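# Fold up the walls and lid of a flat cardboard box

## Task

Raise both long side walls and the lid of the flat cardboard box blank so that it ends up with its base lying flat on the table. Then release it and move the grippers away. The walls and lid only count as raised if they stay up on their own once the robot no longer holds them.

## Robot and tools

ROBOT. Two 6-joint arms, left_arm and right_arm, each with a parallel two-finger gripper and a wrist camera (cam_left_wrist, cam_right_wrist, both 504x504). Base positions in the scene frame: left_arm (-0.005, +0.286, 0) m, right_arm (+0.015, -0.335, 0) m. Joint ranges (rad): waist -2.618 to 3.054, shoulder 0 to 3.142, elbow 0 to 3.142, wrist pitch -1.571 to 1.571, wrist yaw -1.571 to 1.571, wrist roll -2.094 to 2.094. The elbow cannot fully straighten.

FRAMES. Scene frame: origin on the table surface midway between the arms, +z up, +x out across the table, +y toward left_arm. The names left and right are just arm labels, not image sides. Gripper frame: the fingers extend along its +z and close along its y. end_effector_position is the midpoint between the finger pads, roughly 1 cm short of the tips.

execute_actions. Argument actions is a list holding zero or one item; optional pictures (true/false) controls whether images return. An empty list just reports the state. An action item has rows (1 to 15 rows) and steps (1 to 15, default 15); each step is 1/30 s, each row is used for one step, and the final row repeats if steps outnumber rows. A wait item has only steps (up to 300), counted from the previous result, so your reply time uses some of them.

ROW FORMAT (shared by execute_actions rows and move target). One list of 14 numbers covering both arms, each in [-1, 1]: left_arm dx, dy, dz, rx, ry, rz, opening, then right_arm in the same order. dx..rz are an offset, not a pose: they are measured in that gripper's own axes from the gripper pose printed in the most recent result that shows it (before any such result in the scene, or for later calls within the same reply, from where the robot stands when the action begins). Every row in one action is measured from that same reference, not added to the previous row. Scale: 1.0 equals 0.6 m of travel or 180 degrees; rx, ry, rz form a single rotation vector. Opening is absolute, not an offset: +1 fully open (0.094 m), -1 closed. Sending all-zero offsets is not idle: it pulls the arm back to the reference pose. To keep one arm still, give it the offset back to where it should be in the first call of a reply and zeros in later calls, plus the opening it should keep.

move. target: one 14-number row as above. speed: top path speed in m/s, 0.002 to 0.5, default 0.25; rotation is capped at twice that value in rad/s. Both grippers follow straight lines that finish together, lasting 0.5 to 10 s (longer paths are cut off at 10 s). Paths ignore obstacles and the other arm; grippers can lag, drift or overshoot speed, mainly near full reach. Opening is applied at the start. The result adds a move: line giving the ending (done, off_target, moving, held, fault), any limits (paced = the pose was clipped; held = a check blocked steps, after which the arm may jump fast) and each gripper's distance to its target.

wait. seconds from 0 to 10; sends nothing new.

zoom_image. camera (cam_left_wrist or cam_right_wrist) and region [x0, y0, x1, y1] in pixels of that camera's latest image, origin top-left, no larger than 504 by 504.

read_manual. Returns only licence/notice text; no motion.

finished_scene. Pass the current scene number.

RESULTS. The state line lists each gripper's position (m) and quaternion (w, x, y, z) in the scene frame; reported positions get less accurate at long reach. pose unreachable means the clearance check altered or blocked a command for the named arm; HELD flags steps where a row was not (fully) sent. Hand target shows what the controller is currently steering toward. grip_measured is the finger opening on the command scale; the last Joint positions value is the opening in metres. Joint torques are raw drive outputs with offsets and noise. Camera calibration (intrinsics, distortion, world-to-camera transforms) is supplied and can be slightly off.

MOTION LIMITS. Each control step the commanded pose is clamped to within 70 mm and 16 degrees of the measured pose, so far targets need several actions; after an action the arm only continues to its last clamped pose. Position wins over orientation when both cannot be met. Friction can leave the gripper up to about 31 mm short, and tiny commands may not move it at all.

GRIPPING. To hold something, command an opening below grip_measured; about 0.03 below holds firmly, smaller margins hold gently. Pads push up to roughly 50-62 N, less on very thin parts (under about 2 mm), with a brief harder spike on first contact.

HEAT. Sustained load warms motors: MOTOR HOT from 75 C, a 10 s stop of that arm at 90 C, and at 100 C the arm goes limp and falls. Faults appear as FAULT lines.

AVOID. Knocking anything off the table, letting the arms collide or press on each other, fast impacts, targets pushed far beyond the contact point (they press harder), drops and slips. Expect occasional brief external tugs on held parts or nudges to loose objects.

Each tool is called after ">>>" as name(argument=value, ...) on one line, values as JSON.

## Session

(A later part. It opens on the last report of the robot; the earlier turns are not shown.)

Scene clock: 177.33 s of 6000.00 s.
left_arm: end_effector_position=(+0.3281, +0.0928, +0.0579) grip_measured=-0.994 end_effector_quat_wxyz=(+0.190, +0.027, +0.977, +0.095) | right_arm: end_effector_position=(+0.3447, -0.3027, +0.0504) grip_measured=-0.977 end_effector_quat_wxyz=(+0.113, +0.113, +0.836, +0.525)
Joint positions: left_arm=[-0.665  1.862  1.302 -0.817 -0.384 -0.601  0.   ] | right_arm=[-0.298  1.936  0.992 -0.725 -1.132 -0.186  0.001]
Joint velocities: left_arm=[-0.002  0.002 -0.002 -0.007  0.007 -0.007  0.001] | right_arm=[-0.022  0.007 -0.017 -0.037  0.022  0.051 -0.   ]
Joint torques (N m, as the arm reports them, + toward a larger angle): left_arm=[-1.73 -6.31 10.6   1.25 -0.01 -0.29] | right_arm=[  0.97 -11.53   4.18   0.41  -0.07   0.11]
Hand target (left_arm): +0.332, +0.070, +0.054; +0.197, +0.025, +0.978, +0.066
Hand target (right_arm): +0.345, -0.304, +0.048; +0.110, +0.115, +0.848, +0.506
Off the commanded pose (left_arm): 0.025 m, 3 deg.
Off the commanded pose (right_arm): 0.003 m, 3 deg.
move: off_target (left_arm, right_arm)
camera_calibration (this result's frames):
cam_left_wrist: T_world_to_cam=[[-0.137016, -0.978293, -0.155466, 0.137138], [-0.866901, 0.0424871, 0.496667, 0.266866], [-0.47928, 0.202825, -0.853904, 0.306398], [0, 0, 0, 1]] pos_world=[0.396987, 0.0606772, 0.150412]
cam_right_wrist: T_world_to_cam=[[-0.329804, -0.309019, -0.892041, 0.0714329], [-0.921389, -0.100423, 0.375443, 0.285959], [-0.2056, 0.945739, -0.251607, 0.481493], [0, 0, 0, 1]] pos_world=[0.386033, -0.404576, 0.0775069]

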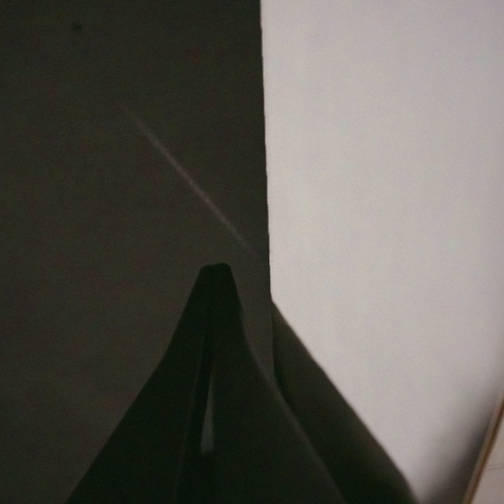

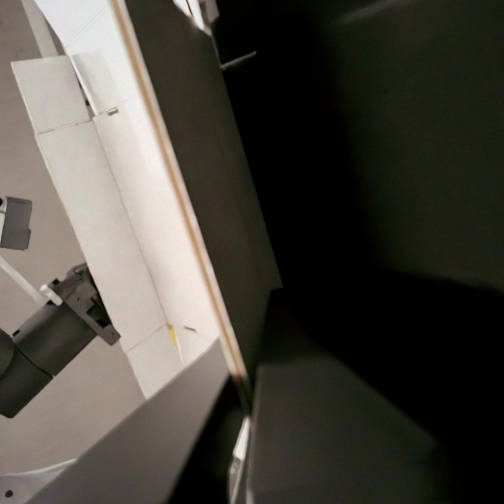

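>>> move(target=[0.01,0.15,0.01,0,0,0,-1,0,-0.02,0,0.02,0,0,-1], speed=0.05)

>>> move(target=[0,0,-0.02,0.26,0,-0.1,-1,0,0,0,0,0,0,-0.3])

>>> move(target=[0,0,0,0,0,0,-1,0,-0.01,-0.09,0,0,0,-0.3], speed=0.06)

Scene clock: 183.77 s of 6000.00 s.
left_arm: end_effector_position=(+0.3311, +0.1802, +0.0706) grip_measured=-0.994 end_effector_quat_wxyz=(+0.191, +0.025, +0.976, +0.101) | right_arm: end_effector_position=(+0.3449, -0.3031, +0.0501) grip_measured=-0.977 end_effector_quat_wxyz=(+0.114, +0.113, +0.836, +0.524)
Joint positions: left_arm=[-0.442  1.667  1.11  -0.744 -0.345 -0.373  0.   ] | right_arm=[-0.299  1.936  0.992 -0.723 -1.13  -0.185  0.001]
Joint velocities: left_arm=[ 0.007  0.002 -0.017  0.007  0.007  0.139 -0.   ] | right_arm=[-0.012  0.012 -0.012  0.007 -0.066  0.022 -0.   ]
Joint torques (N m, as the arm reports them, + toward a larger angle): left_arm=[ 0.84 -8.52  6.    1.16 -0.14  0.05] | right_arm=[ 0.38 -9.96  4.06  0.55  0.06  0.04]
Hand target (left_arm): +0.328, +0.183, +0.069; +0.191, +0.027, +0.976, +0.096
Hand target (right_arm): +0.344, -0.308, +0.040; +0.110, +0.117, +0.851, +0.499
Off the commanded pose (left_arm): 0.006 m, 1 deg.
Off the commanded pose (right_arm): 0.012 m, 3 deg.
After step 90, 1.37 s passed at rest.
move: off_target (right_arm)
camera_calibration (this result's frames):
cam_left_wrist: T_world_to_cam=[[-0.130395, -0.977281, -0.167093, 0.223448], [-0.868185, 0.0311598, 0.495262, 0.262085], [-0.478803, 0.209647, -0.852523, 0.299436], [0, 0, 0, 1]] pos_world=[0.400045, 0.147429, 0.162811]
cam_right_wrist: T_world_to_cam=[[-0.329308, -0.310984, -0.891541, 0.0703135], [-0.921717, -0.0990456, 0.375003, 0.28682], [-0.204923, 0.94524, -0.254022, 0.481549], [0, 0, 0, 1]] pos_world=[0.386202, -0.404905, 0.0774533]

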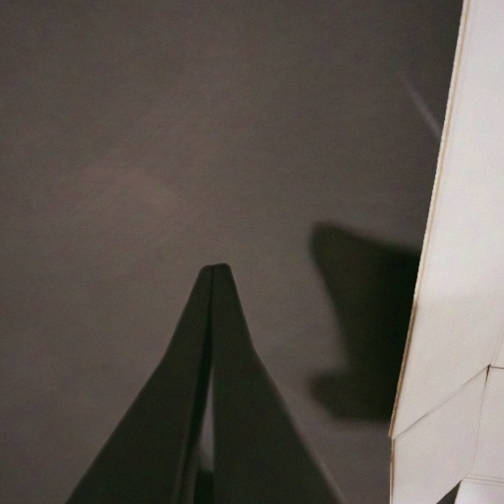

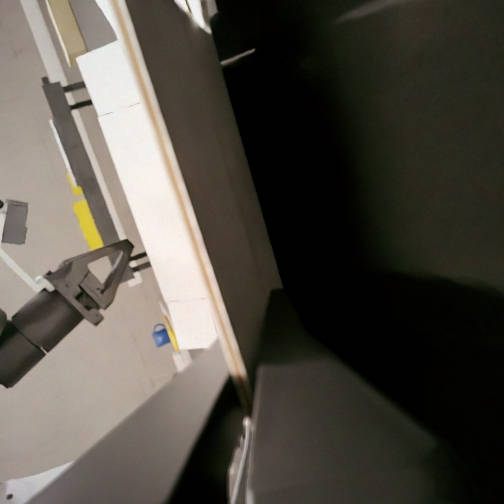

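Scene clock: 186.13 s of 6000.00 s.
left_arm: end_effector_position=(+0.3316, +0.1771, +0.0868) grip_measured=-0.994 end_effector_quat_wxyz=(+0.176, -0.049, +0.930, -0.318) | right_arm: end_effector_position=(+0.3450, -0.3030, +0.0502) grip_measured=-0.301 end_effector_quat_wxyz=(+0.114, +0.113, +0.836, +0.524)
Joint positions: left_arm=[-0.009  1.53   0.89  -0.454  0.595 -0.292  0.   ] | right_arm=[-0.299  1.936  0.992 -0.723 -1.131 -0.185  0.033]
Joint velocities: left_arm=[-0.002 -0.002  0.007  0.066  0.007  0.022  0.001] | right_arm=[ 0.002  0.002  0.002  0.022  0.037  0.037 -0.   ]
Joint torques (N m, as the arm reports them, + toward a larger angle): left_arm=[ 0.64 -6.51  6.13  1.41  0.25  0.11] | right_arm=[ 0.38 -9.94  4.42  0.26 -0.62 -0.13]
Hand target (left_arm): +0.327, +0.179, +0.082; +0.174, -0.050, +0.929, -0.322
Hand target (right_arm): +0.345, -0.303, +0.050; +0.114, +0.113, +0.836, +0.524
Off the commanded pose (left_arm): 0.007 m, 1 deg.
Off the commanded pose (right_arm): 0.000 m, 0 deg.
move: done
camera_calibration (this result's frames):
cam_left_wrist: T_world_to_cam=[[-0.140078, -0.759715, 0.634989, 0.118279], [-0.856928, 0.414301, 0.306642, 0.199294], [-0.496038, -0.501186, -0.709055, 0.433301], [0, 0, 0, 1]] pos_world=[0.402282, 0.224455, 0.171016]
cam_right_wrist: T_world_to_cam=[[-0.329071, -0.310334, -0.891855, 0.0705749], [-0.921834, -0.099241, 0.374665, 0.286808], [-0.20478, 0.945433, -0.253419, 0.481519], [0, 0, 0, 1]] pos_world=[0.386219, -0.40488, 0.077512]

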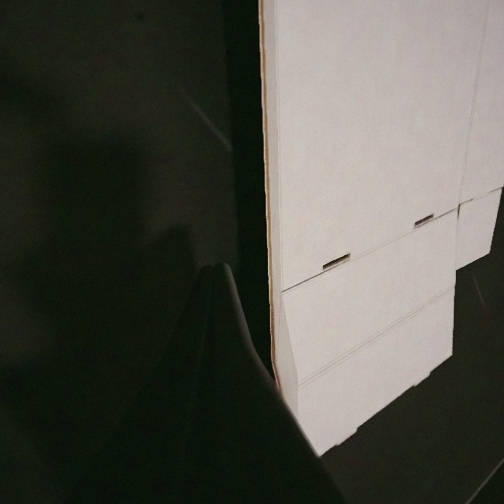

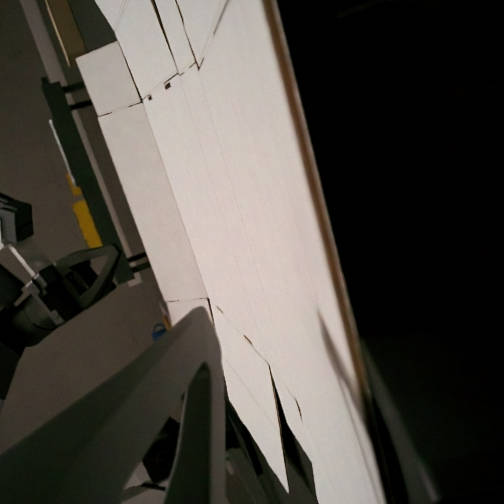

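Scene clock: 187.57 s of 6000.00 s.
left_arm: end_effector_position=(+0.3316, +0.1771, +0.0868) grip_measured=-0.994 end_effector_quat_wxyz=(+0.176, -0.049, +0.930, -0.318) | right_arm: end_effector_position=(+0.3242, -0.3469, +0.0689) grip_measured=-0.301 end_effector_quat_wxyz=(+0.114, +0.112, +0.834, +0.528)
Joint positions: left_arm=[-0.009  1.53   0.89  -0.454  0.596 -0.292  0.   ] | right_arm=[-0.462  1.989  1.127 -1.138 -1.094 -0.554  0.033]
Joint velocities: left_arm=[-0.002  0.007  0.017 -0.037  0.022  0.007 -0.002] | right_arm=[ 0.007  0.007 -0.002 -0.081  0.051 -0.037  0.001]
Joint torques (N m, as the arm reports them, + toward a larger angle): left_arm=[ 0.07 -6.04  8.42  1.37  0.14  0.04] | right_arm=[ 0.07 -8.66  5.91 -0.41 -0.5  -0.24]
Hand target (left_arm): +0.332, +0.177, +0.087; +0.176, -0.049, +0.930, -0.318
Hand target (right_arm): +0.327, -0.351, +0.068; +0.113, +0.112, +0.835, +0.526
Off the commanded pose (left_arm): 0.000 m, 0 deg.
Off the commanded pose (right_arm): 0.006 m, 0 deg.
move: done
camera_calibration (this result's frames):
cam_left_wrist: T_world_to_cam=[[-0.140203, -0.759475, 0.635248, 0.118192], [-0.856851, 0.414555, 0.306513, 0.19923], [-0.496134, -0.501339, -0.708879, 0.433331], [0, 0, 0, 1]] pos_world=[0.402272, 0.224418, 0.171032]
cam_right_wrist: T_world_to_cam=[[-0.326318, -0.304902, -0.894735, 0.0679106], [-0.922329, -0.104521, 0.372, 0.254808], [-0.206942, 0.946631, -0.247113, 0.524144], [0, 0, 0, 1]] pos_world=[0.365645, -0.448832, 0.0954963]

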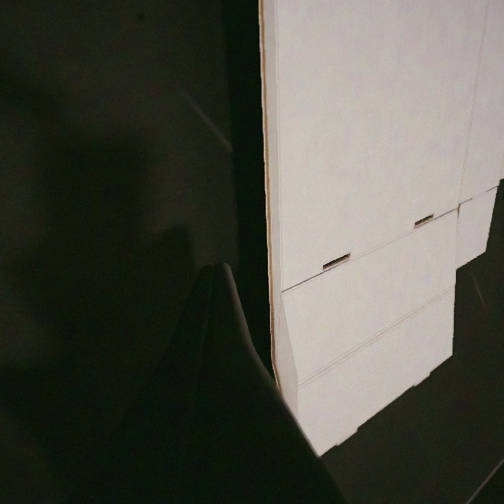

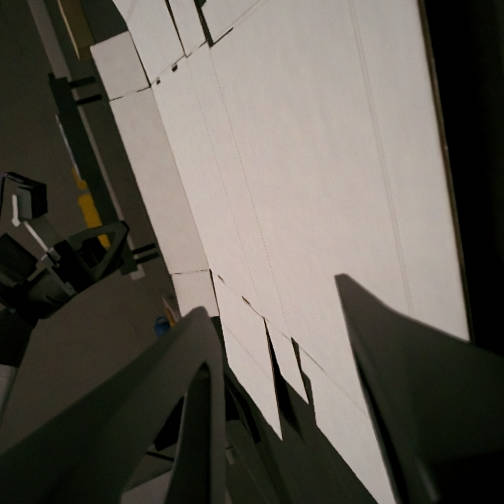

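>>> move(target=[-0.02,0.01,0.078,0,0,0,-1,0.146,0.23,0.59,0,0,0,-1], speed=0.2)

Scene clock: 198.50 s of 6000.00 s.
left_arm: end_effector_position=(+0.3536, +0.1602, +0.0540) grip_measured=-0.994 end_effector_quat_wxyz=(+0.174, -0.050, +0.930, -0.321) | right_arm: end_effector_position=(+0.3557, +0.0360, +0.0356) grip_measured=-0.994 end_effector_quat_wxyz=(+0.117, +0.112, +0.839, +0.519)
Joint positions: left_arm=[-0.06   1.676  0.89  -0.28   0.578 -0.348  0.   ] | right_arm=[ 0.761  2.066  0.915  0.637 -0.491  1.222  0.   ]
Joint velocities: left_arm=[ 0.002 -0.007 -0.017  0.022 -0.037  0.007 -0.001] | right_arm=[-0.007  0.007 -0.007 -0.007  0.037 -0.022  0.001]
Joint torques (N m, as the arm reports them, + toward a larger angle): left_arm=[-0.6  -5.36  9.5   1.52  0.02 -0.02] | right_arm=[  0.6  -10.53   6.52   2.05  -0.11  -0.04]
Hand target (left_arm): +0.360, +0.157, +0.052; +0.176, -0.049, +0.930, -0.319
Hand target (right_arm): +0.361, +0.041, +0.037; +0.121, +0.114, +0.836, +0.523
Off the commanded pose (left_arm): 0.007 m, 0 deg.
Off the commanded pose (right_arm): 0.007 m, 1 deg.
After step 90, 5.43 s passed at rest.
move: done
camera_calibration (this result's frames):
cam_left_wrist: T_world_to_cam=[[-0.13886, -0.755579, 0.640171, 0.127956], [-0.855129, 0.417518, 0.3073, 0.233994], [-0.499472, -0.504757, -0.704094, 0.414019], [0, 0, 0, 1]] pos_world=[0.424654, 0.207964, 0.137688]
cam_right_wrist: T_world_to_cam=[[-0.325781, -0.321241, -0.889197, 0.165404], [-0.923558, -0.0930698, 0.371993, 0.33629], [-0.202257, 0.942413, -0.266364, 0.159164], [0, 0, 0, 1]] pos_world=[0.396661, -0.0655656, 0.0643747]

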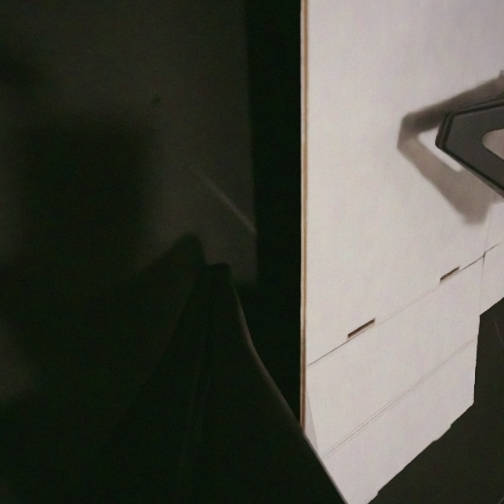

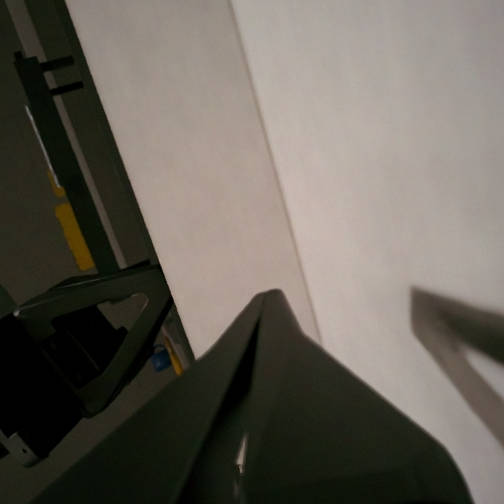

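>>> move(target=[0,0,0,0,0,0,-1,0.022,-0.03,0.076,0.01,0,0,-1], speed=0.05)

>>> move(target=[0.02,-0.1,0.065,0,0,0,-1,0,0,0.005,0,0,0,-1], speed=0.04)

Scene clock: 202.80 s of 6000.00 s.
left_arm: end_effector_position=(+0.3537, +0.1603, +0.0541) grip_measured=-0.994 end_effector_quat_wxyz=(+0.174, -0.050, +0.930, -0.321) | right_arm: end_effector_position=(+0.3583, +0.0680, +0.0168) grip_measured=-0.994 end_effector_quat_wxyz=(+0.123, +0.107, +0.838, +0.521)
Joint positions: left_arm=[-0.06   1.676  0.89  -0.28   0.577 -0.348  0.   ] | right_arm=[ 0.823  2.187  1.005  0.692 -0.433  1.246  0.   ]
Joint velocities: left_arm=[-0.017 -0.007 -0.007  0.007  0.022  0.051  0.   ] | right_arm=[-0.007 -0.007 -0.012 -0.022 -0.037  0.022  0.001]
Joint torques (N m, as the arm reports them, + toward a larger angle): left_arm=[ 0.08 -6.97  8.    1.42  0.13  0.04] | right_arm=[ 1.39 -9.67  5.87  1.81  0.   -0.12]
Hand target (left_arm): +0.354, +0.160, +0.054; +0.174, -0.050, +0.930, -0.321
Hand target (right_arm): +0.355, +0.070, -0.001; +0.116, +0.113, +0.847, +0.506
Off the commanded pose (left_arm): 0.000 m, 0 deg.
Off the commanded pose (right_arm): 0.018 m, 2 deg.
move: off_target (right_arm)
camera_calibration (this result's frames):
cam_left_wrist: T_world_to_cam=[[-0.138983, -0.755796, 0.639888, 0.128093], [-0.855332, 0.417268, 0.307075, 0.234176], [-0.499091, -0.504638, -0.704449, 0.413962], [0, 0, 0, 1]] pos_world=[0.424705, 0.207999, 0.13774]
cam_right_wrist: T_world_to_cam=[[-0.310722, -0.320439, -0.894858, 0.15445], [-0.929511, -0.0943221, 0.35653, 0.351163], [-0.198651, 0.942561, -0.268544, 0.123223], [0, 0, 0, 1]] pos_world=[0.398879, -0.0335314, 0.046101]

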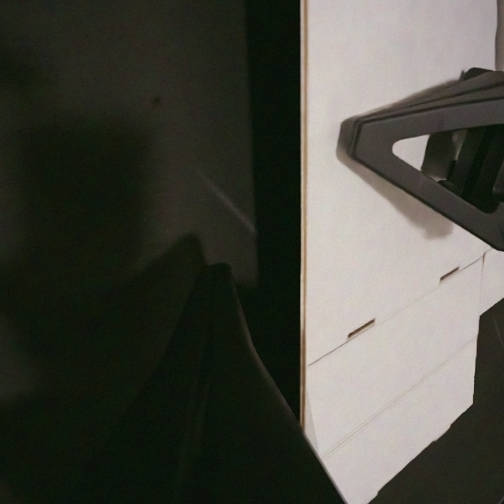

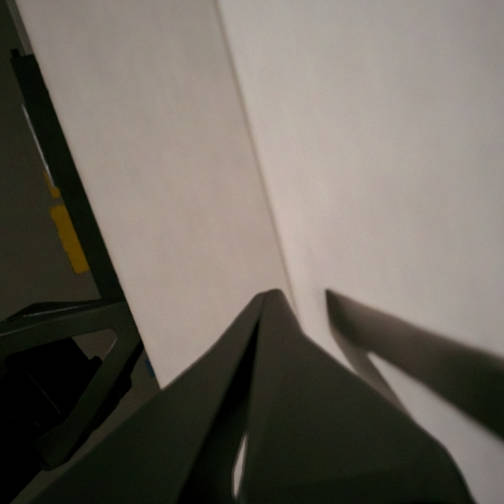

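Scene clock: 204.87 s of 6000.00 s.
left_arm: end_effector_position=(+0.3450, +0.0996, +0.0540) grip_measured=-0.994 end_effector_quat_wxyz=(+0.168, -0.057, +0.934, -0.310) | right_arm: end_effector_position=(+0.3586, +0.0684, +0.0178) grip_measured=-0.994 end_effector_quat_wxyz=(+0.124, +0.106, +0.837, +0.522)
Joint positions: left_arm=[-0.273  1.676  0.89  -0.198  0.445 -0.56   0.   ] | right_arm=[ 0.823  2.187  1.005  0.697 -0.433  1.246  0.   ]
Joint velocities: left_arm=[-0.007  0.002 -0.002  0.007 -0.037 -0.022  0.   ] | right_arm=[-0.002 -0.007  0.002  0.022 -0.007  0.037  0.   ]
Joint torques (N m, as the arm reports them, + toward a larger angle): left_arm=[-1.09 -5.02 10.92  1.8   0.14 -0.07] | right_arm=[  0.73 -12.31   5.6    1.94  -0.16  -0.1 ]
Hand target (left_arm): +0.353, +0.088, +0.058; +0.173, -0.050, +0.930, -0.322
Hand target (right_arm): +0.359, +0.071, +0.016; +0.123, +0.107, +0.838, +0.521
Off the commanded pose (left_arm): 0.016 m, 2 deg.
Off the commanded pose (right_arm): 0.003 m, 0 deg.
move: off_target (left_arm)
camera_calibration (this result's frames):
cam_left_wrist: T_world_to_cam=[[-0.116678, -0.770386, 0.626811, 0.0755183], [-0.854422, 0.399601, 0.332086, 0.252202], [-0.506309, -0.496814, -0.70486, 0.380698], [0, 0, 0, 1]] pos_world=[0.417049, 0.146534, 0.13725]
cam_right_wrist: T_world_to_cam=[[-0.307404, -0.317451, -0.897066, 0.15424], [-0.930675, -0.0962147, 0.352969, 0.351707], [-0.198361, 0.943381, -0.265867, 0.122961], [0, 0, 0, 1]] pos_world=[0.39913, -0.033196, 0.0469126]

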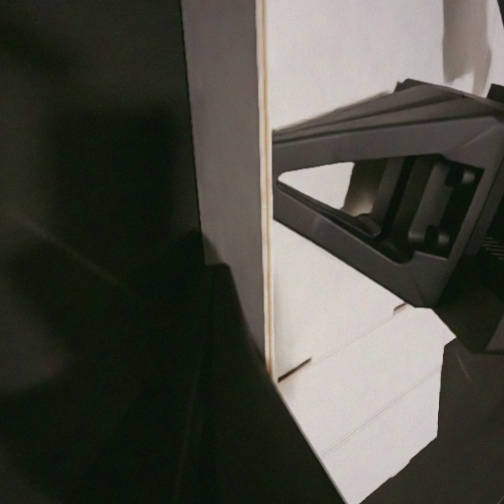

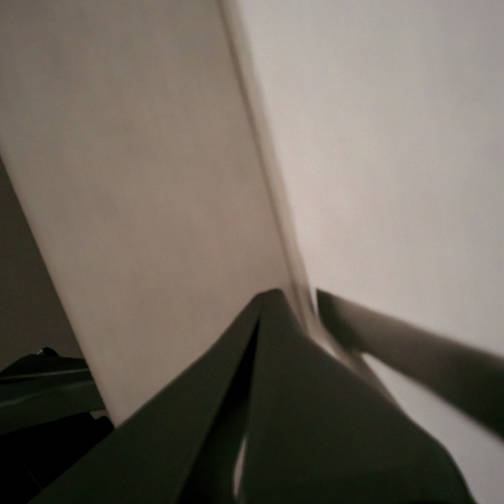

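>>> move(target=[0.005,-0.068,0.04,0,0,0,-1,0.003,-0.02,0.008,0.03,0,-0.01,-1], speed=0.03)

Scene clock: 209.30 s of 6000.00 s.
left_arm: end_effector_position=(+0.3473, +0.0830, +0.0499) grip_measured=-0.994 end_effector_quat_wxyz=(+0.171, -0.083, +0.944, -0.270) | right_arm: end_effector_position=(+0.3617, +0.0647, +0.0125) grip_measured=-0.995 end_effector_quat_wxyz=(+0.132, +0.105, +0.852, +0.496)
Joint positions: left_arm=[-0.366  1.702  0.936 -0.221  0.306 -0.663  0.   ] | right_arm=[ 0.823  2.176  1.026  0.61  -0.403  1.203  0.   ]
Joint velocities: left_arm=[-0.007 -0.002 -0.012 -0.051  0.037 -0.051 -0.   ] | right_arm=[ 0.012  0.022 -0.007 -0.022 -0.051 -0.022 -0.001]
Joint torques (N m, as the arm reports them, + toward a larger angle): left_arm=[-2.63 -5.6  10.8   1.81  0.65 -0.11] | right_arm=[  1.43 -12.57   6.12   1.48  -0.02  -0.34]
Hand target (left_arm): +0.348, +0.054, +0.060; +0.166, -0.057, +0.935, -0.309
Hand target (right_arm): +0.358, +0.067, +0.005; +0.129, +0.099, +0.862, +0.481
Off the commanded pose (left_arm): 0.032 m, 6 deg.
Off the commanded pose (right_arm): 0.009 m, 2 deg.
move: off_target (left_arm)
camera_calibration (this result's frames):
cam_left_wrist: T_world_to_cam=[[-0.056225, -0.819489, 0.57033, 0.0514888], [-0.871394, 0.31911, 0.372614, 0.272717], [-0.487352, -0.476032, -0.732039, 0.363831], [0, 0, 0, 1]] pos_world=[0.417852, 0.128363, 0.135355]
cam_right_wrist: T_world_to_cam=[[-0.305747, -0.369228, -0.877604, 0.151725], [-0.933074, -0.0672112, 0.353349, 0.355159], [-0.189451, 0.926905, -0.323967, 0.124214], [0, 0, 0, 1]] pos_world=[0.401312, -0.0352432, 0.0479]

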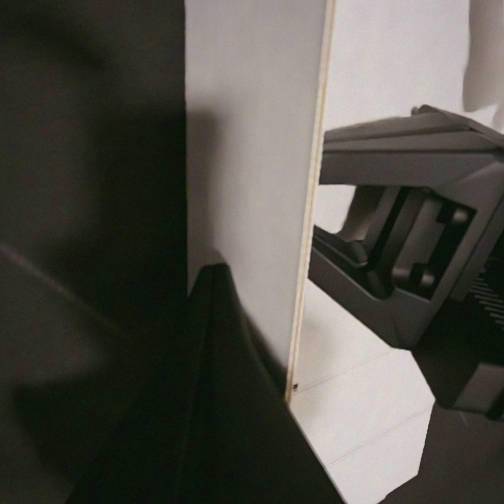

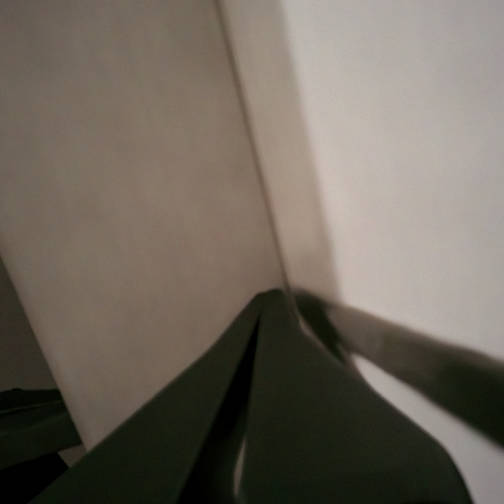

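>>> move(target=[-0.028,0.002,-0.025,0.114,0.008,-0.02,-1,0,-0.008,0.005,0,0,0,-1], speed=0.06)

>>> move(target=[0.02,-0.045,0.075,0.02,0,0,-1,0,0,0.003,0,0,0,-1], speed=0.03)

Scene clock: 217.77 s of 6000.00 s.
left_arm: end_effector_position=(+0.3628, +0.0990, +0.0751) grip_measured=-0.994 end_effector_quat_wxyz=(+0.176, -0.078, +0.884, -0.425) | right_arm: end_effector_position=(+0.3628, +0.0657, +0.0150) grip_measured=-0.995 end_effector_quat_wxyz=(+0.135, +0.103, +0.849, +0.500)
Joint positions: left_arm=[-0.175  1.702  0.845  0.017  0.686 -0.65   0.   ] | right_arm=[ 0.823  2.175  1.027  0.62  -0.403  1.202  0.   ]
Joint velocities: left_arm=[-0.012 -0.022 -0.007  0.007 -0.051  0.007 -0.001] | right_arm=[-0.012  0.002 -0.012 -0.051 -0.066 -0.007 -0.   ]
Joint torques (N m, as the arm reports them, + toward a larger angle): left_arm=[ 0.23 -5.52  6.17  2.07  0.44  0.  ] | right_arm=[  0.35 -11.39   5.06   2.04  -0.16  -0.12]
Hand target (left_arm): +0.357, +0.096, +0.066; +0.161, -0.076, +0.881, -0.438
Hand target (right_arm): +0.362, +0.065, +0.007; +0.132, +0.105, +0.852, +0.496
Off the commanded pose (left_arm): 0.011 m, 2 deg.
Off the commanded pose (right_arm): 0.008 m, 1 deg.
After step 90, 2.07 s passed at rest.
move: off_target (left_arm)
camera_calibration (this result's frames):
cam_left_wrist: T_world_to_cam=[[-0.132955, -0.590381, 0.796098, 0.0393374], [-0.867819, 0.457345, 0.194232, 0.270155], [-0.478762, -0.665045, -0.57315, 0.401088], [0, 0, 0, 1]] pos_world=[0.431701, 0.166411, 0.146094]
cam_right_wrist: T_world_to_cam=[[-0.297548, -0.362851, -0.883065, 0.151335], [-0.936246, -0.0701144, 0.344277, 0.356855], [-0.186837, 0.929206, -0.318856, 0.123143], [0, 0, 0, 1]] pos_world=[0.402141, -0.0344929, 0.0500465]

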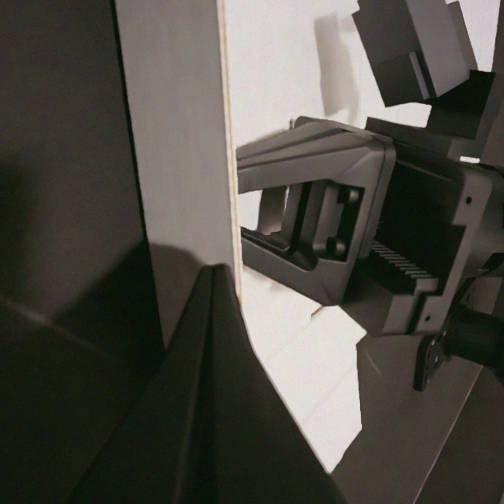

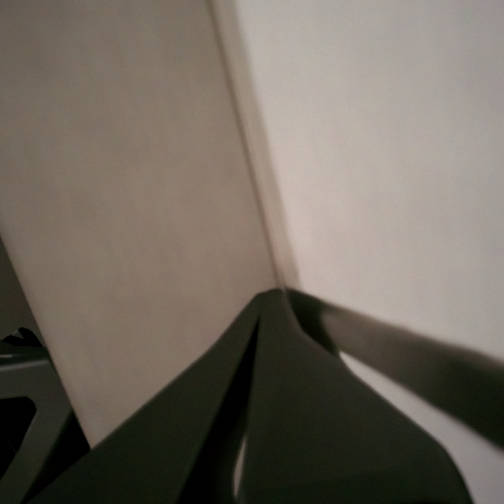

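Scene clock: 219.87 s of 6000.00 s.
left_arm: end_effector_position=(+0.3741, +0.0618, +0.0720) grip_measured=-0.994 end_effector_quat_wxyz=(+0.194, -0.085, +0.872, -0.442) | right_arm: end_effector_position=(+0.3668, +0.0623, +0.0136) grip_measured=-0.995 end_effector_quat_wxyz=(+0.141, +0.110, +0.850, +0.495)
Joint positions: left_arm=[-0.278  1.771  0.845  0.211  0.616 -0.79   0.   ] | right_arm=[ 0.818  2.175  1.027  0.616 -0.388  1.204  0.   ]
Joint velocities: left_arm=[ 0.007 -0.007 -0.012 -0.007 -0.037  0.051  0.   ] | right_arm=[ 0.002 -0.002 -0.012  0.007  0.066  0.022 -0.002]
Joint torques (N m, as the arm reports them, + toward a larger angle): left_arm=[-1.99 -5.67  8.35  2.07  0.24 -0.07] | right_arm=[  0.93 -12.7    5.52   2.    -0.33  -0.14]
Hand target (left_arm): +0.367, +0.047, +0.067; +0.177, -0.072, +0.871, -0.453
Hand target (right_arm): +0.363, +0.067, +0.014; +0.135, +0.103, +0.849, +0.500
Off the commanded pose (left_arm): 0.017 m, 3 deg.
Off the commanded pose (right_arm): 0.006 m, 1 deg.
move: off_target (left_arm)
camera_calibration (this result's frames):
cam_left_wrist: T_world_to_cam=[[-0.143748, -0.561985, 0.814561, 0.0222375], [-0.884379, 0.442316, 0.149095, 0.307939], [-0.444083, -0.698949, -0.56059, 0.368177], [0, 0, 0, 1]] pos_world=[0.439033, 0.133628, 0.14237]
cam_right_wrist: T_world_to_cam=[[-0.303542, -0.3643, -0.880425, 0.152351], [-0.937684, -0.0498218, 0.343898, 0.360054], [-0.169146, 0.929948, -0.326475, 0.120181], [0, 0, 0, 1]] pos_world=[0.40419, -0.0383221, 0.0495476]

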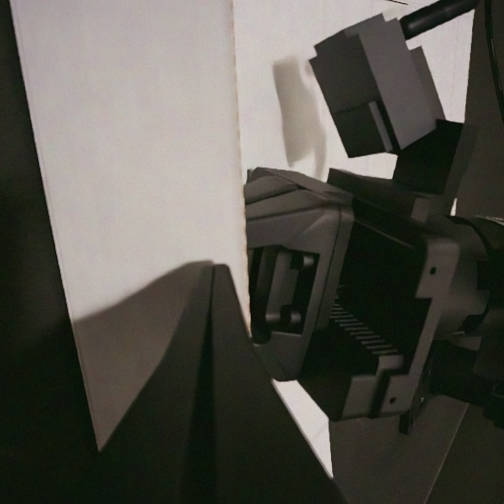

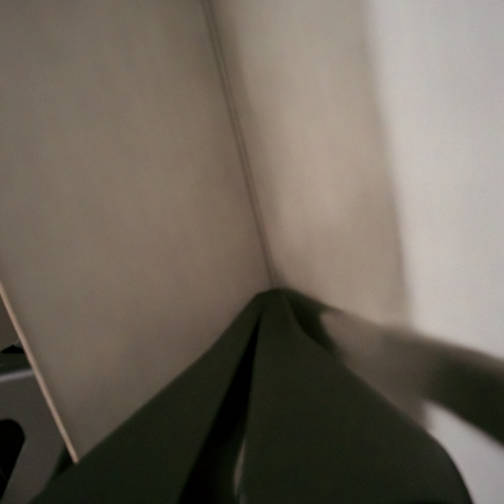

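>>> move(target=[0.035,0.013,0.045,0,0,0,-1,0.005,0,0.006,0,0,0,-1], speed=0.02)

Scene clock: 224.87 s of 6000.00 s.
left_arm: end_effector_position=(+0.3862, +0.0526, +0.0703) grip_measured=-0.994 end_effector_quat_wxyz=(+0.233, -0.090, +0.861, -0.442) | right_arm: end_effector_position=(+0.3706, +0.0602, +0.0130) grip_measured=-0.995 end_effector_quat_wxyz=(+0.149, +0.119, +0.850, +0.491)
Joint positions: left_arm=[-0.313  1.808  0.824  0.361  0.543 -0.834  0.   ] | right_arm=[ 0.818  2.175  1.027  0.617 -0.363  1.21   0.   ]
Joint velocities: left_arm=[-0.022 -0.002 -0.002 -0.037  0.007 -0.022 -0.   ] | right_arm=[-0.007  0.017  0.007 -0.022  0.007 -0.081  0.   ]
Joint torques (N m, as the arm reports them, + toward a larger angle): left_arm=[-2.25 -5.45  5.32  1.94  0.22 -0.03] | right_arm=[  1.2  -12.33   5.36   2.03  -0.35  -0.17]
Hand target (left_arm): +0.366, +0.041, +0.047; +0.193, -0.086, +0.872, -0.441
Hand target (right_arm): +0.365, +0.066, +0.012; +0.141, +0.110, +0.850, +0.495
Off the commanded pose (left_arm): 0.034 m, 5 deg.
Off the commanded pose (right_arm): 0.008 m, 1 deg.
After step 90, 0.03 s passed at rest.
move: off_target (left_arm)
camera_calibration (this result's frames):
cam_left_wrist: T_world_to_cam=[[-0.175089, -0.564531, 0.806628, 0.0330213], [-0.911525, 0.402594, 0.0839033, 0.340176], [-0.37211, -0.720571, -0.585074, 0.341222], [0, 0, 0, 1]] pos_world=[0.442833, 0.127563, 0.144462]
cam_right_wrist: T_world_to_cam=[[-0.309328, -0.362471, -0.879165, 0.154195], [-0.939807, -0.0246273, 0.340818, 0.363032], [-0.145188, 0.93167, -0.333035, 0.113698], [0, 0, 0, 1]] pos_world=[0.405385, -0.0410972, 0.0497004]

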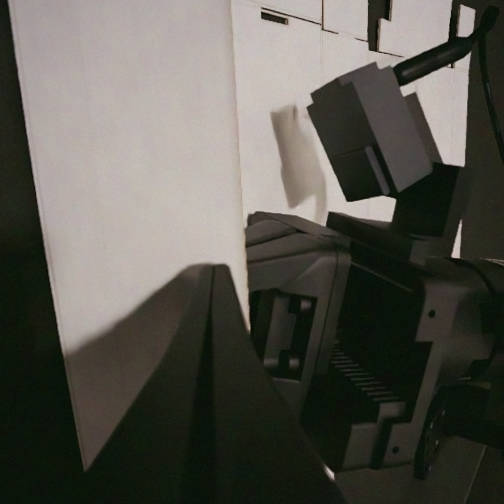

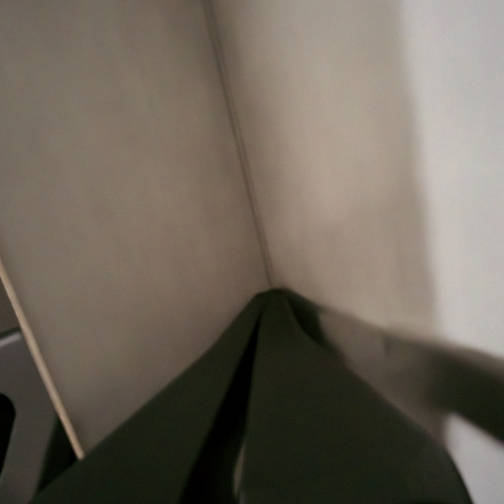

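>>> move(target=[0.075,0.046,0.028,-0.05,0.05,0.03,-1,0.008,0,0.01,0,0.02,0,-1], speed=0.025)

Scene clock: 234.00 s of 6000.00 s.
left_arm: end_effector_position=(+0.3887, +0.0616, +0.0549) grip_measured=-0.994 end_effector_quat_wxyz=(+0.257, -0.055, +0.892, -0.368) | right_arm: end_effector_position=(+0.3690, +0.0596, +0.0113) grip_measured=-0.995 end_effector_quat_wxyz=(+0.129, +0.117, +0.854, +0.489)
Joint positions: left_arm=[-0.333  1.808  0.859  0.235  0.423 -0.681  0.   ] | right_arm=[ 0.807  2.175  1.043  0.574 -0.402  1.21   0.   ]
Joint velocities: left_arm=[-0.002  0.002  0.012 -0.066  0.022  0.007 -0.001] | right_arm=[ 0.012 -0.017  0.002 -0.022 -0.022  0.051 -0.   ]
Joint torques (N m, as the arm reports them, + toward a larger angle): left_arm=[-2.96 -5.21  8.2   1.09  0.53  0.13] | right_arm=[  0.73 -11.23   6.72   1.91  -0.48  -0.25]
Hand target (left_arm): +0.356, +0.044, +0.027; +0.181, -0.036, +0.911, -0.368
Hand target (right_arm): +0.368, +0.067, +0.010; +0.122, +0.104, +0.854, +0.494
Off the commanded pose (left_arm): 0.049 m, 10 deg.
Off the commanded pose (right_arm): 0.007 m, 2 deg.
After step 90, 1.07 s passed at rest.
move: off_target (left_arm)
camera_calibration (this result's frames):
cam_left_wrist: T_world_to_cam=[[-0.214598, -0.694522, 0.686721, 0.080941], [-0.911842, 0.394411, 0.113944, 0.339038], [-0.349988, -0.601729, -0.717935, 0.331002], [0, 0, 0, 1]] pos_world=[0.442366, 0.121668, 0.143422]
cam_right_wrist: T_world_to_cam=[[-0.330101, -0.372176, -0.867478, 0.16011], [-0.927187, -0.0445618, 0.37194, 0.358299], [-0.177083, 0.927092, -0.330367, 0.12555], [0, 0, 0, 1]] pos_world=[0.407295, -0.040841, 0.0471038]

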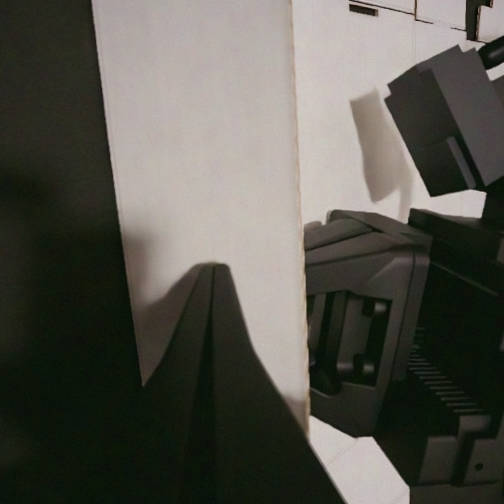

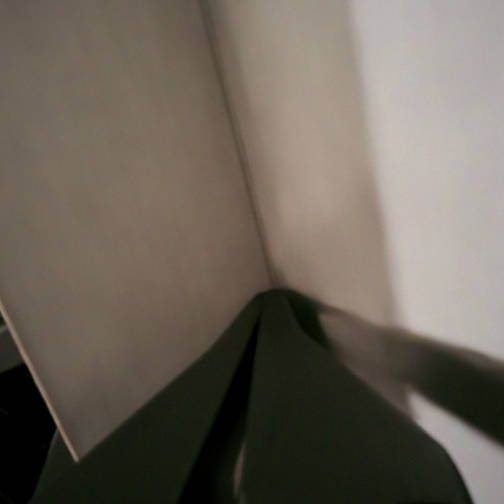

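>>> move(target=[-0.08,0.132,-0.263,0,0,0,-1,-0.022,0.018,-0.065,0,0,0,-1], speed=0.12)

>>> move(target=[0,0,0,0,0,0,-1,0.027,0.147,0,0.314,0.011,-0.12,0.5])

Scene clock: 256.43 s of 6000.00 s.
left_arm: end_effector_position=(+0.3557, +0.2302, +0.1050) grip_measured=-0.994 end_effector_quat_wxyz=(+0.248, -0.061, +0.895, -0.365) | right_arm: end_effector_position=(+0.3721, +0.0354, +0.0397) grip_measured=-0.995 end_effector_quat_wxyz=(+0.130, +0.117, +0.853, +0.491)
Joint positions: left_arm=[ 0.211  1.547  0.882 -0.364  0.777 -0.181  0.   ] | right_arm=[ 0.753  2.057  0.996  0.495 -0.448  1.179  0.   ]
Joint velocities: left_arm=[ 0.002 -0.022  0.002 -0.022 -0.022  0.081  0.   ] | right_arm=[-0.012 -0.017 -0.022 -0.037 -0.022 -0.022  0.   ]
Joint torques (N m, as the arm reports them, + toward a larger angle): left_arm=[ 0.51 -7.27 10.48  1.29  0.24  0.13] | right_arm=[ -0.14 -14.35   3.99   1.88  -0.26  -0.16]
Hand target (left_arm): +0.359, +0.232, +0.117; +0.259, -0.055, +0.892, -0.366
Hand target (right_arm): +0.369, +0.029, +0.041; +0.129, +0.117, +0.854, +0.490
Off the commanded pose (left_arm): 0.010 m, 1 deg.
Off the commanded pose (right_arm): 0.007 m, 0 deg.
After step 90, 17.23 s passed at rest.
move: done
camera_calibration (this result's frames):
cam_left_wrist: T_world_to_cam=[[-0.194635, -0.698472, 0.688661, 0.150103], [-0.911156, 0.388714, 0.136733, 0.23542], [-0.363197, -0.600865, -0.712074, 0.460808], [0, 0, 0, 1]] pos_world=[0.411084, 0.290215, 0.192569]
cam_right_wrist: T_world_to_cam=[[-0.327075, -0.368593, -0.87015, 0.175611], [-0.928524, -0.0458369, 0.368433, 0.350172], [-0.175687, 0.92846, -0.327255, 0.157172], [0, 0, 0, 1]] pos_world=[0.410194, -0.065148, 0.0752277]

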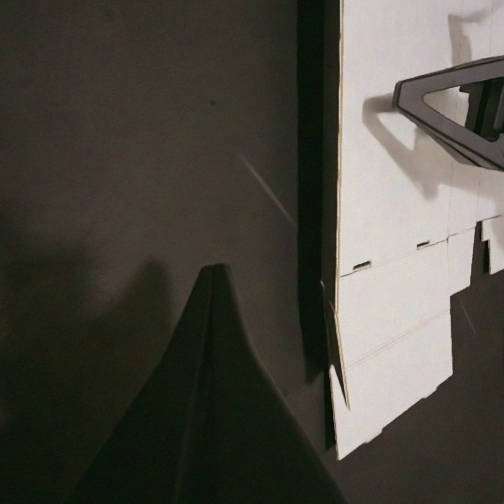

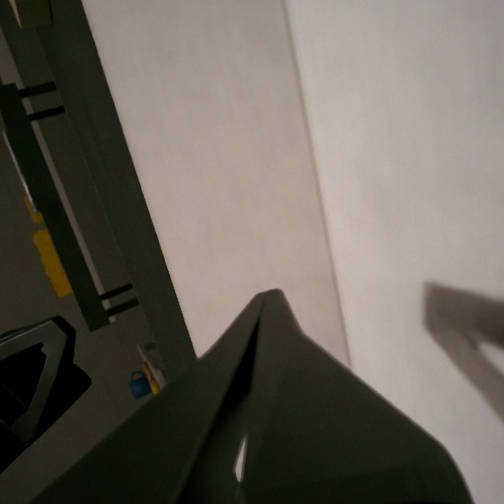

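Scene clock: 259.43 s of 6000.00 s.
left_arm: end_effector_position=(+0.3557, +0.2302, +0.1050) grip_measured=-0.994 end_effector_quat_wxyz=(+0.248, -0.061, +0.895, -0.365) | right_arm: end_effector_position=(+0.3604, +0.0791, +0.1165) grip_measured=+0.499 end_effector_quat_wxyz=(+0.164, +0.001, +0.986, +0.031)
Joint positions: left_arm=[ 0.211  1.547  0.882 -0.364  0.777 -0.181  0.   ] | right_arm=[ 1.043  2.64   2.851 -1.536  0.23   0.922  0.07 ]
Joint velocities: left_arm=[ 0.012 -0.017 -0.002  0.022 -0.037 -0.022 -0.001] | right_arm=[-0.017  0.007  0.002 -0.037  0.066 -0.066 -0.001]
Joint torques (N m, as the arm reports them, + toward a larger angle): left_arm=[ 0.08 -6.18  8.41  1.43  0.2   0.05] | right_arm=[  0.81 -16.11   7.09   0.8    0.19  -0.12]
Hand target (left_arm): +0.356, +0.230, +0.105; +0.248, -0.061, +0.895, -0.365
Hand target (right_arm): +0.359, +0.081, +0.115; +0.166, -0.003, +0.986, +0.029
Off the commanded pose (left_arm): 0.000 m, 0 deg.
Off the commanded pose (right_arm): 0.006 m, 5 deg.
elbow stopped short (right arm): the move would have taken joint 3 (elbow) straighter than the controller allows; a more bent joint 3 avoids this.
move: off_target (right_arm)
camera_calibration (this result's frames):
cam_left_wrist: T_world_to_cam=[[-0.194635, -0.698472, 0.688661, 0.150103], [-0.911156, 0.388714, 0.136733, 0.23542], [-0.363197, -0.600865, -0.712074, 0.460808], [0, 0, 0, 1]] pos_world=[0.411084, 0.290215, 0.192569]
cam_right_wrist: T_world_to_cam=[[-0.254139, -0.953696, -0.160864, 0.192075], [-0.945461, 0.209934, 0.249063, 0.312828], [-0.203759, 0.215387, -0.955034, 0.279303], [0, 0, 0, 1]] pos_world=[0.401491, 0.0573494, 0.219728]

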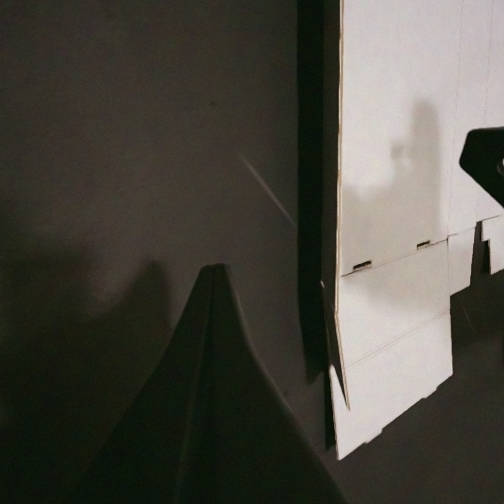

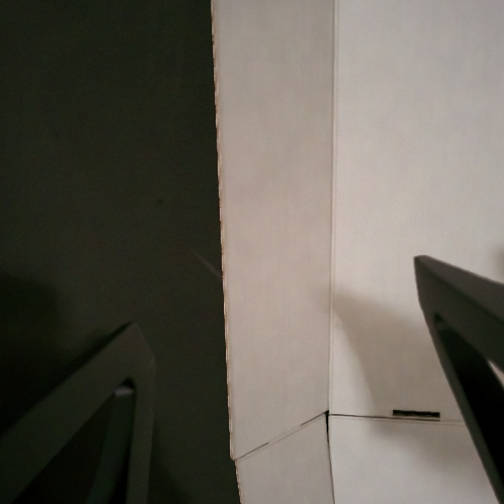

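>>> move(target=[0,0,0,0,0,0,-1,0.069,0.004,0.1,0,0,0,0.5], speed=0.08)

>>> move(target=[0,0,0,0,0,0,-1,0,-0.02,0,0,0,0,-0.3], speed=0.03)

Scene clock: 266.03 s of 6000.00 s.
left_arm: end_effector_position=(+0.3557, +0.2302, +0.1050) grip_measured=-0.994 end_effector_quat_wxyz=(+0.248, -0.061, +0.895, -0.365) | right_arm: end_effector_position=(+0.3439, +0.0827, +0.0430) grip_measured=+0.499 end_effector_quat_wxyz=(+0.159, +0.001, +0.987, +0.022)
Joint positions: left_arm=[ 0.211  1.547  0.882 -0.364  0.777 -0.181  0.   ] | right_arm=[ 1.075  2.459  2.212 -1.104  0.239  0.956  0.07 ]
Joint velocities: left_arm=[ 0.002 -0.007 -0.022 -0.066 -0.007  0.037  0.   ] | right_arm=[ 0.002 -0.002  0.007 -0.007  0.037 -0.051 -0.001]
Joint torques (N m, as the arm reports them, + toward a larger angle): left_arm=[ 0.08 -6.17  8.41  1.43  0.2   0.04] | right_arm=[  1.22 -18.62   4.72   0.93   0.14  -0.01]
Hand target (left_arm): +0.356, +0.230, +0.105; +0.248, -0.061, +0.895, -0.365
Hand target (right_arm): +0.341, +0.086, +0.047; +0.164, +0.001, +0.986, +0.031
Off the commanded pose (left_arm): 0.000 m, 0 deg.
Off the commanded pose (right_arm): 0.006 m, 1 deg.
After step 90, 2.03 s passed at rest.
move: done
camera_calibration (this result's frames):
cam_left_wrist: T_world_to_cam=[[-0.194635, -0.698472, 0.688661, 0.150103], [-0.911156, 0.388714, 0.136733, 0.23542], [-0.363197, -0.600865, -0.712074, 0.460808], [0, 0, 0, 1]] pos_world=[0.411084, 0.290215, 0.192569]
cam_right_wrist: T_world_to_cam=[[-0.257743, -0.955637, -0.142571, 0.180057], [-0.942498, 0.216174, 0.254883, 0.313029], [-0.212756, 0.200067, -0.956404, 0.209387], [0, 0, 0, 1]] pos_world=[0.385986, 0.062509, 0.146143]

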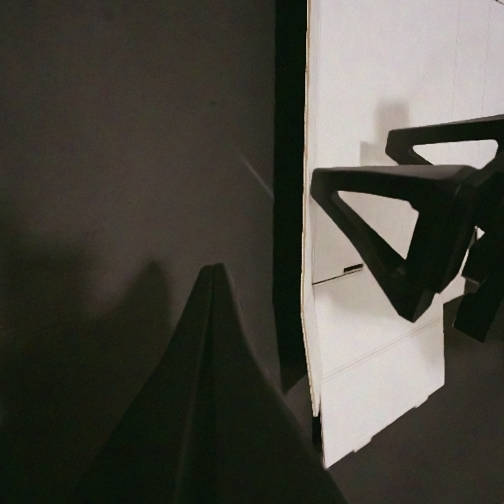

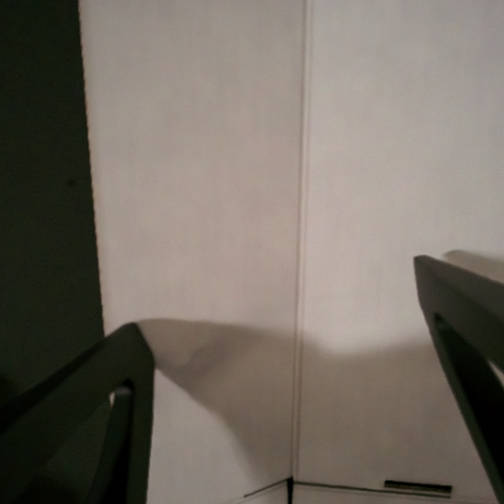

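Scene clock: 266.93 s of 6000.00 s.
left_arm: end_effector_position=(+0.3557, +0.2302, +0.1050) grip_measured=-0.994 end_effector_quat_wxyz=(+0.248, -0.061, +0.895, -0.365) | right_arm: end_effector_position=(+0.3419, +0.0740, +0.0369) grip_measured=-0.298 end_effector_quat_wxyz=(+0.157, +0.000, +0.988, +0.017)
Joint positions: left_arm=[ 0.211  1.547  0.882 -0.364  0.777 -0.181  0.   ] | right_arm=[ 1.069  2.427  2.133 -1.067  0.239  0.95   0.033]
Joint velocities: left_arm=[-0.017  0.002 -0.007 -0.022 -0.11   0.022  0.001] | right_arm=[ 0.007  0.007 -0.012  0.037  0.022 -0.051 -0.   ]
Joint torques (N m, as the arm reports them, + toward a larger angle): left_arm=[ 0.07 -6.18  8.41  1.43  0.2   0.05] | right_arm=[ -0.14 -18.66   4.78   0.91   0.1   -0.22]
Hand target (left_arm): +0.356, +0.230, +0.105; +0.248, -0.061, +0.895, -0.365
Hand target (right_arm): +0.344, +0.071, +0.042; +0.159, +0.001, +0.987, +0.022
Off the commanded pose (left_arm): 0.000 m, 0 deg.
Off the commanded pose (right_arm): 0.007 m, 1 deg.
move: done
camera_calibration (this result's frames):
cam_left_wrist: T_world_to_cam=[[-0.194635, -0.698472, 0.688661, 0.150103], [-0.911156, 0.388714, 0.136733, 0.23542], [-0.363197, -0.600865, -0.712074, 0.460808], [0, 0, 0, 1]] pos_world=[0.411084, 0.290215, 0.192569]
cam_right_wrist: T_world_to_cam=[[-0.258069, -0.957163, -0.131299, 0.170179], [-0.941236, 0.218437, 0.257605, 0.313862], [-0.217889, 0.190064, -0.957288, 0.20746], [0, 0, 0, 1]] pos_world=[0.38454, 0.0548993, 0.140091]

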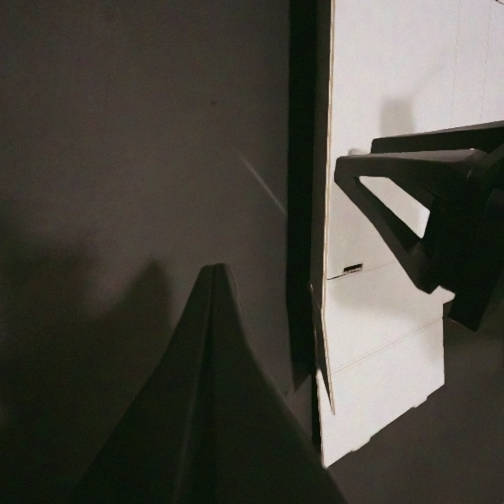

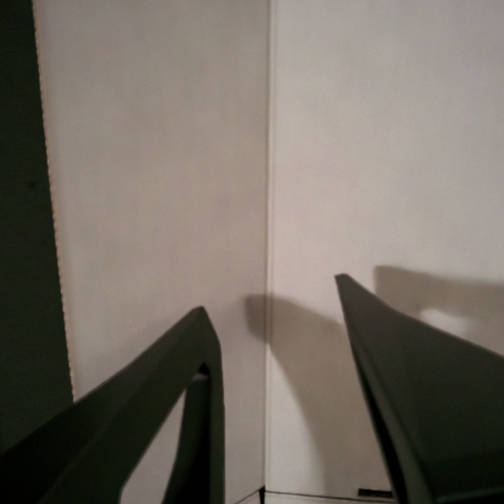

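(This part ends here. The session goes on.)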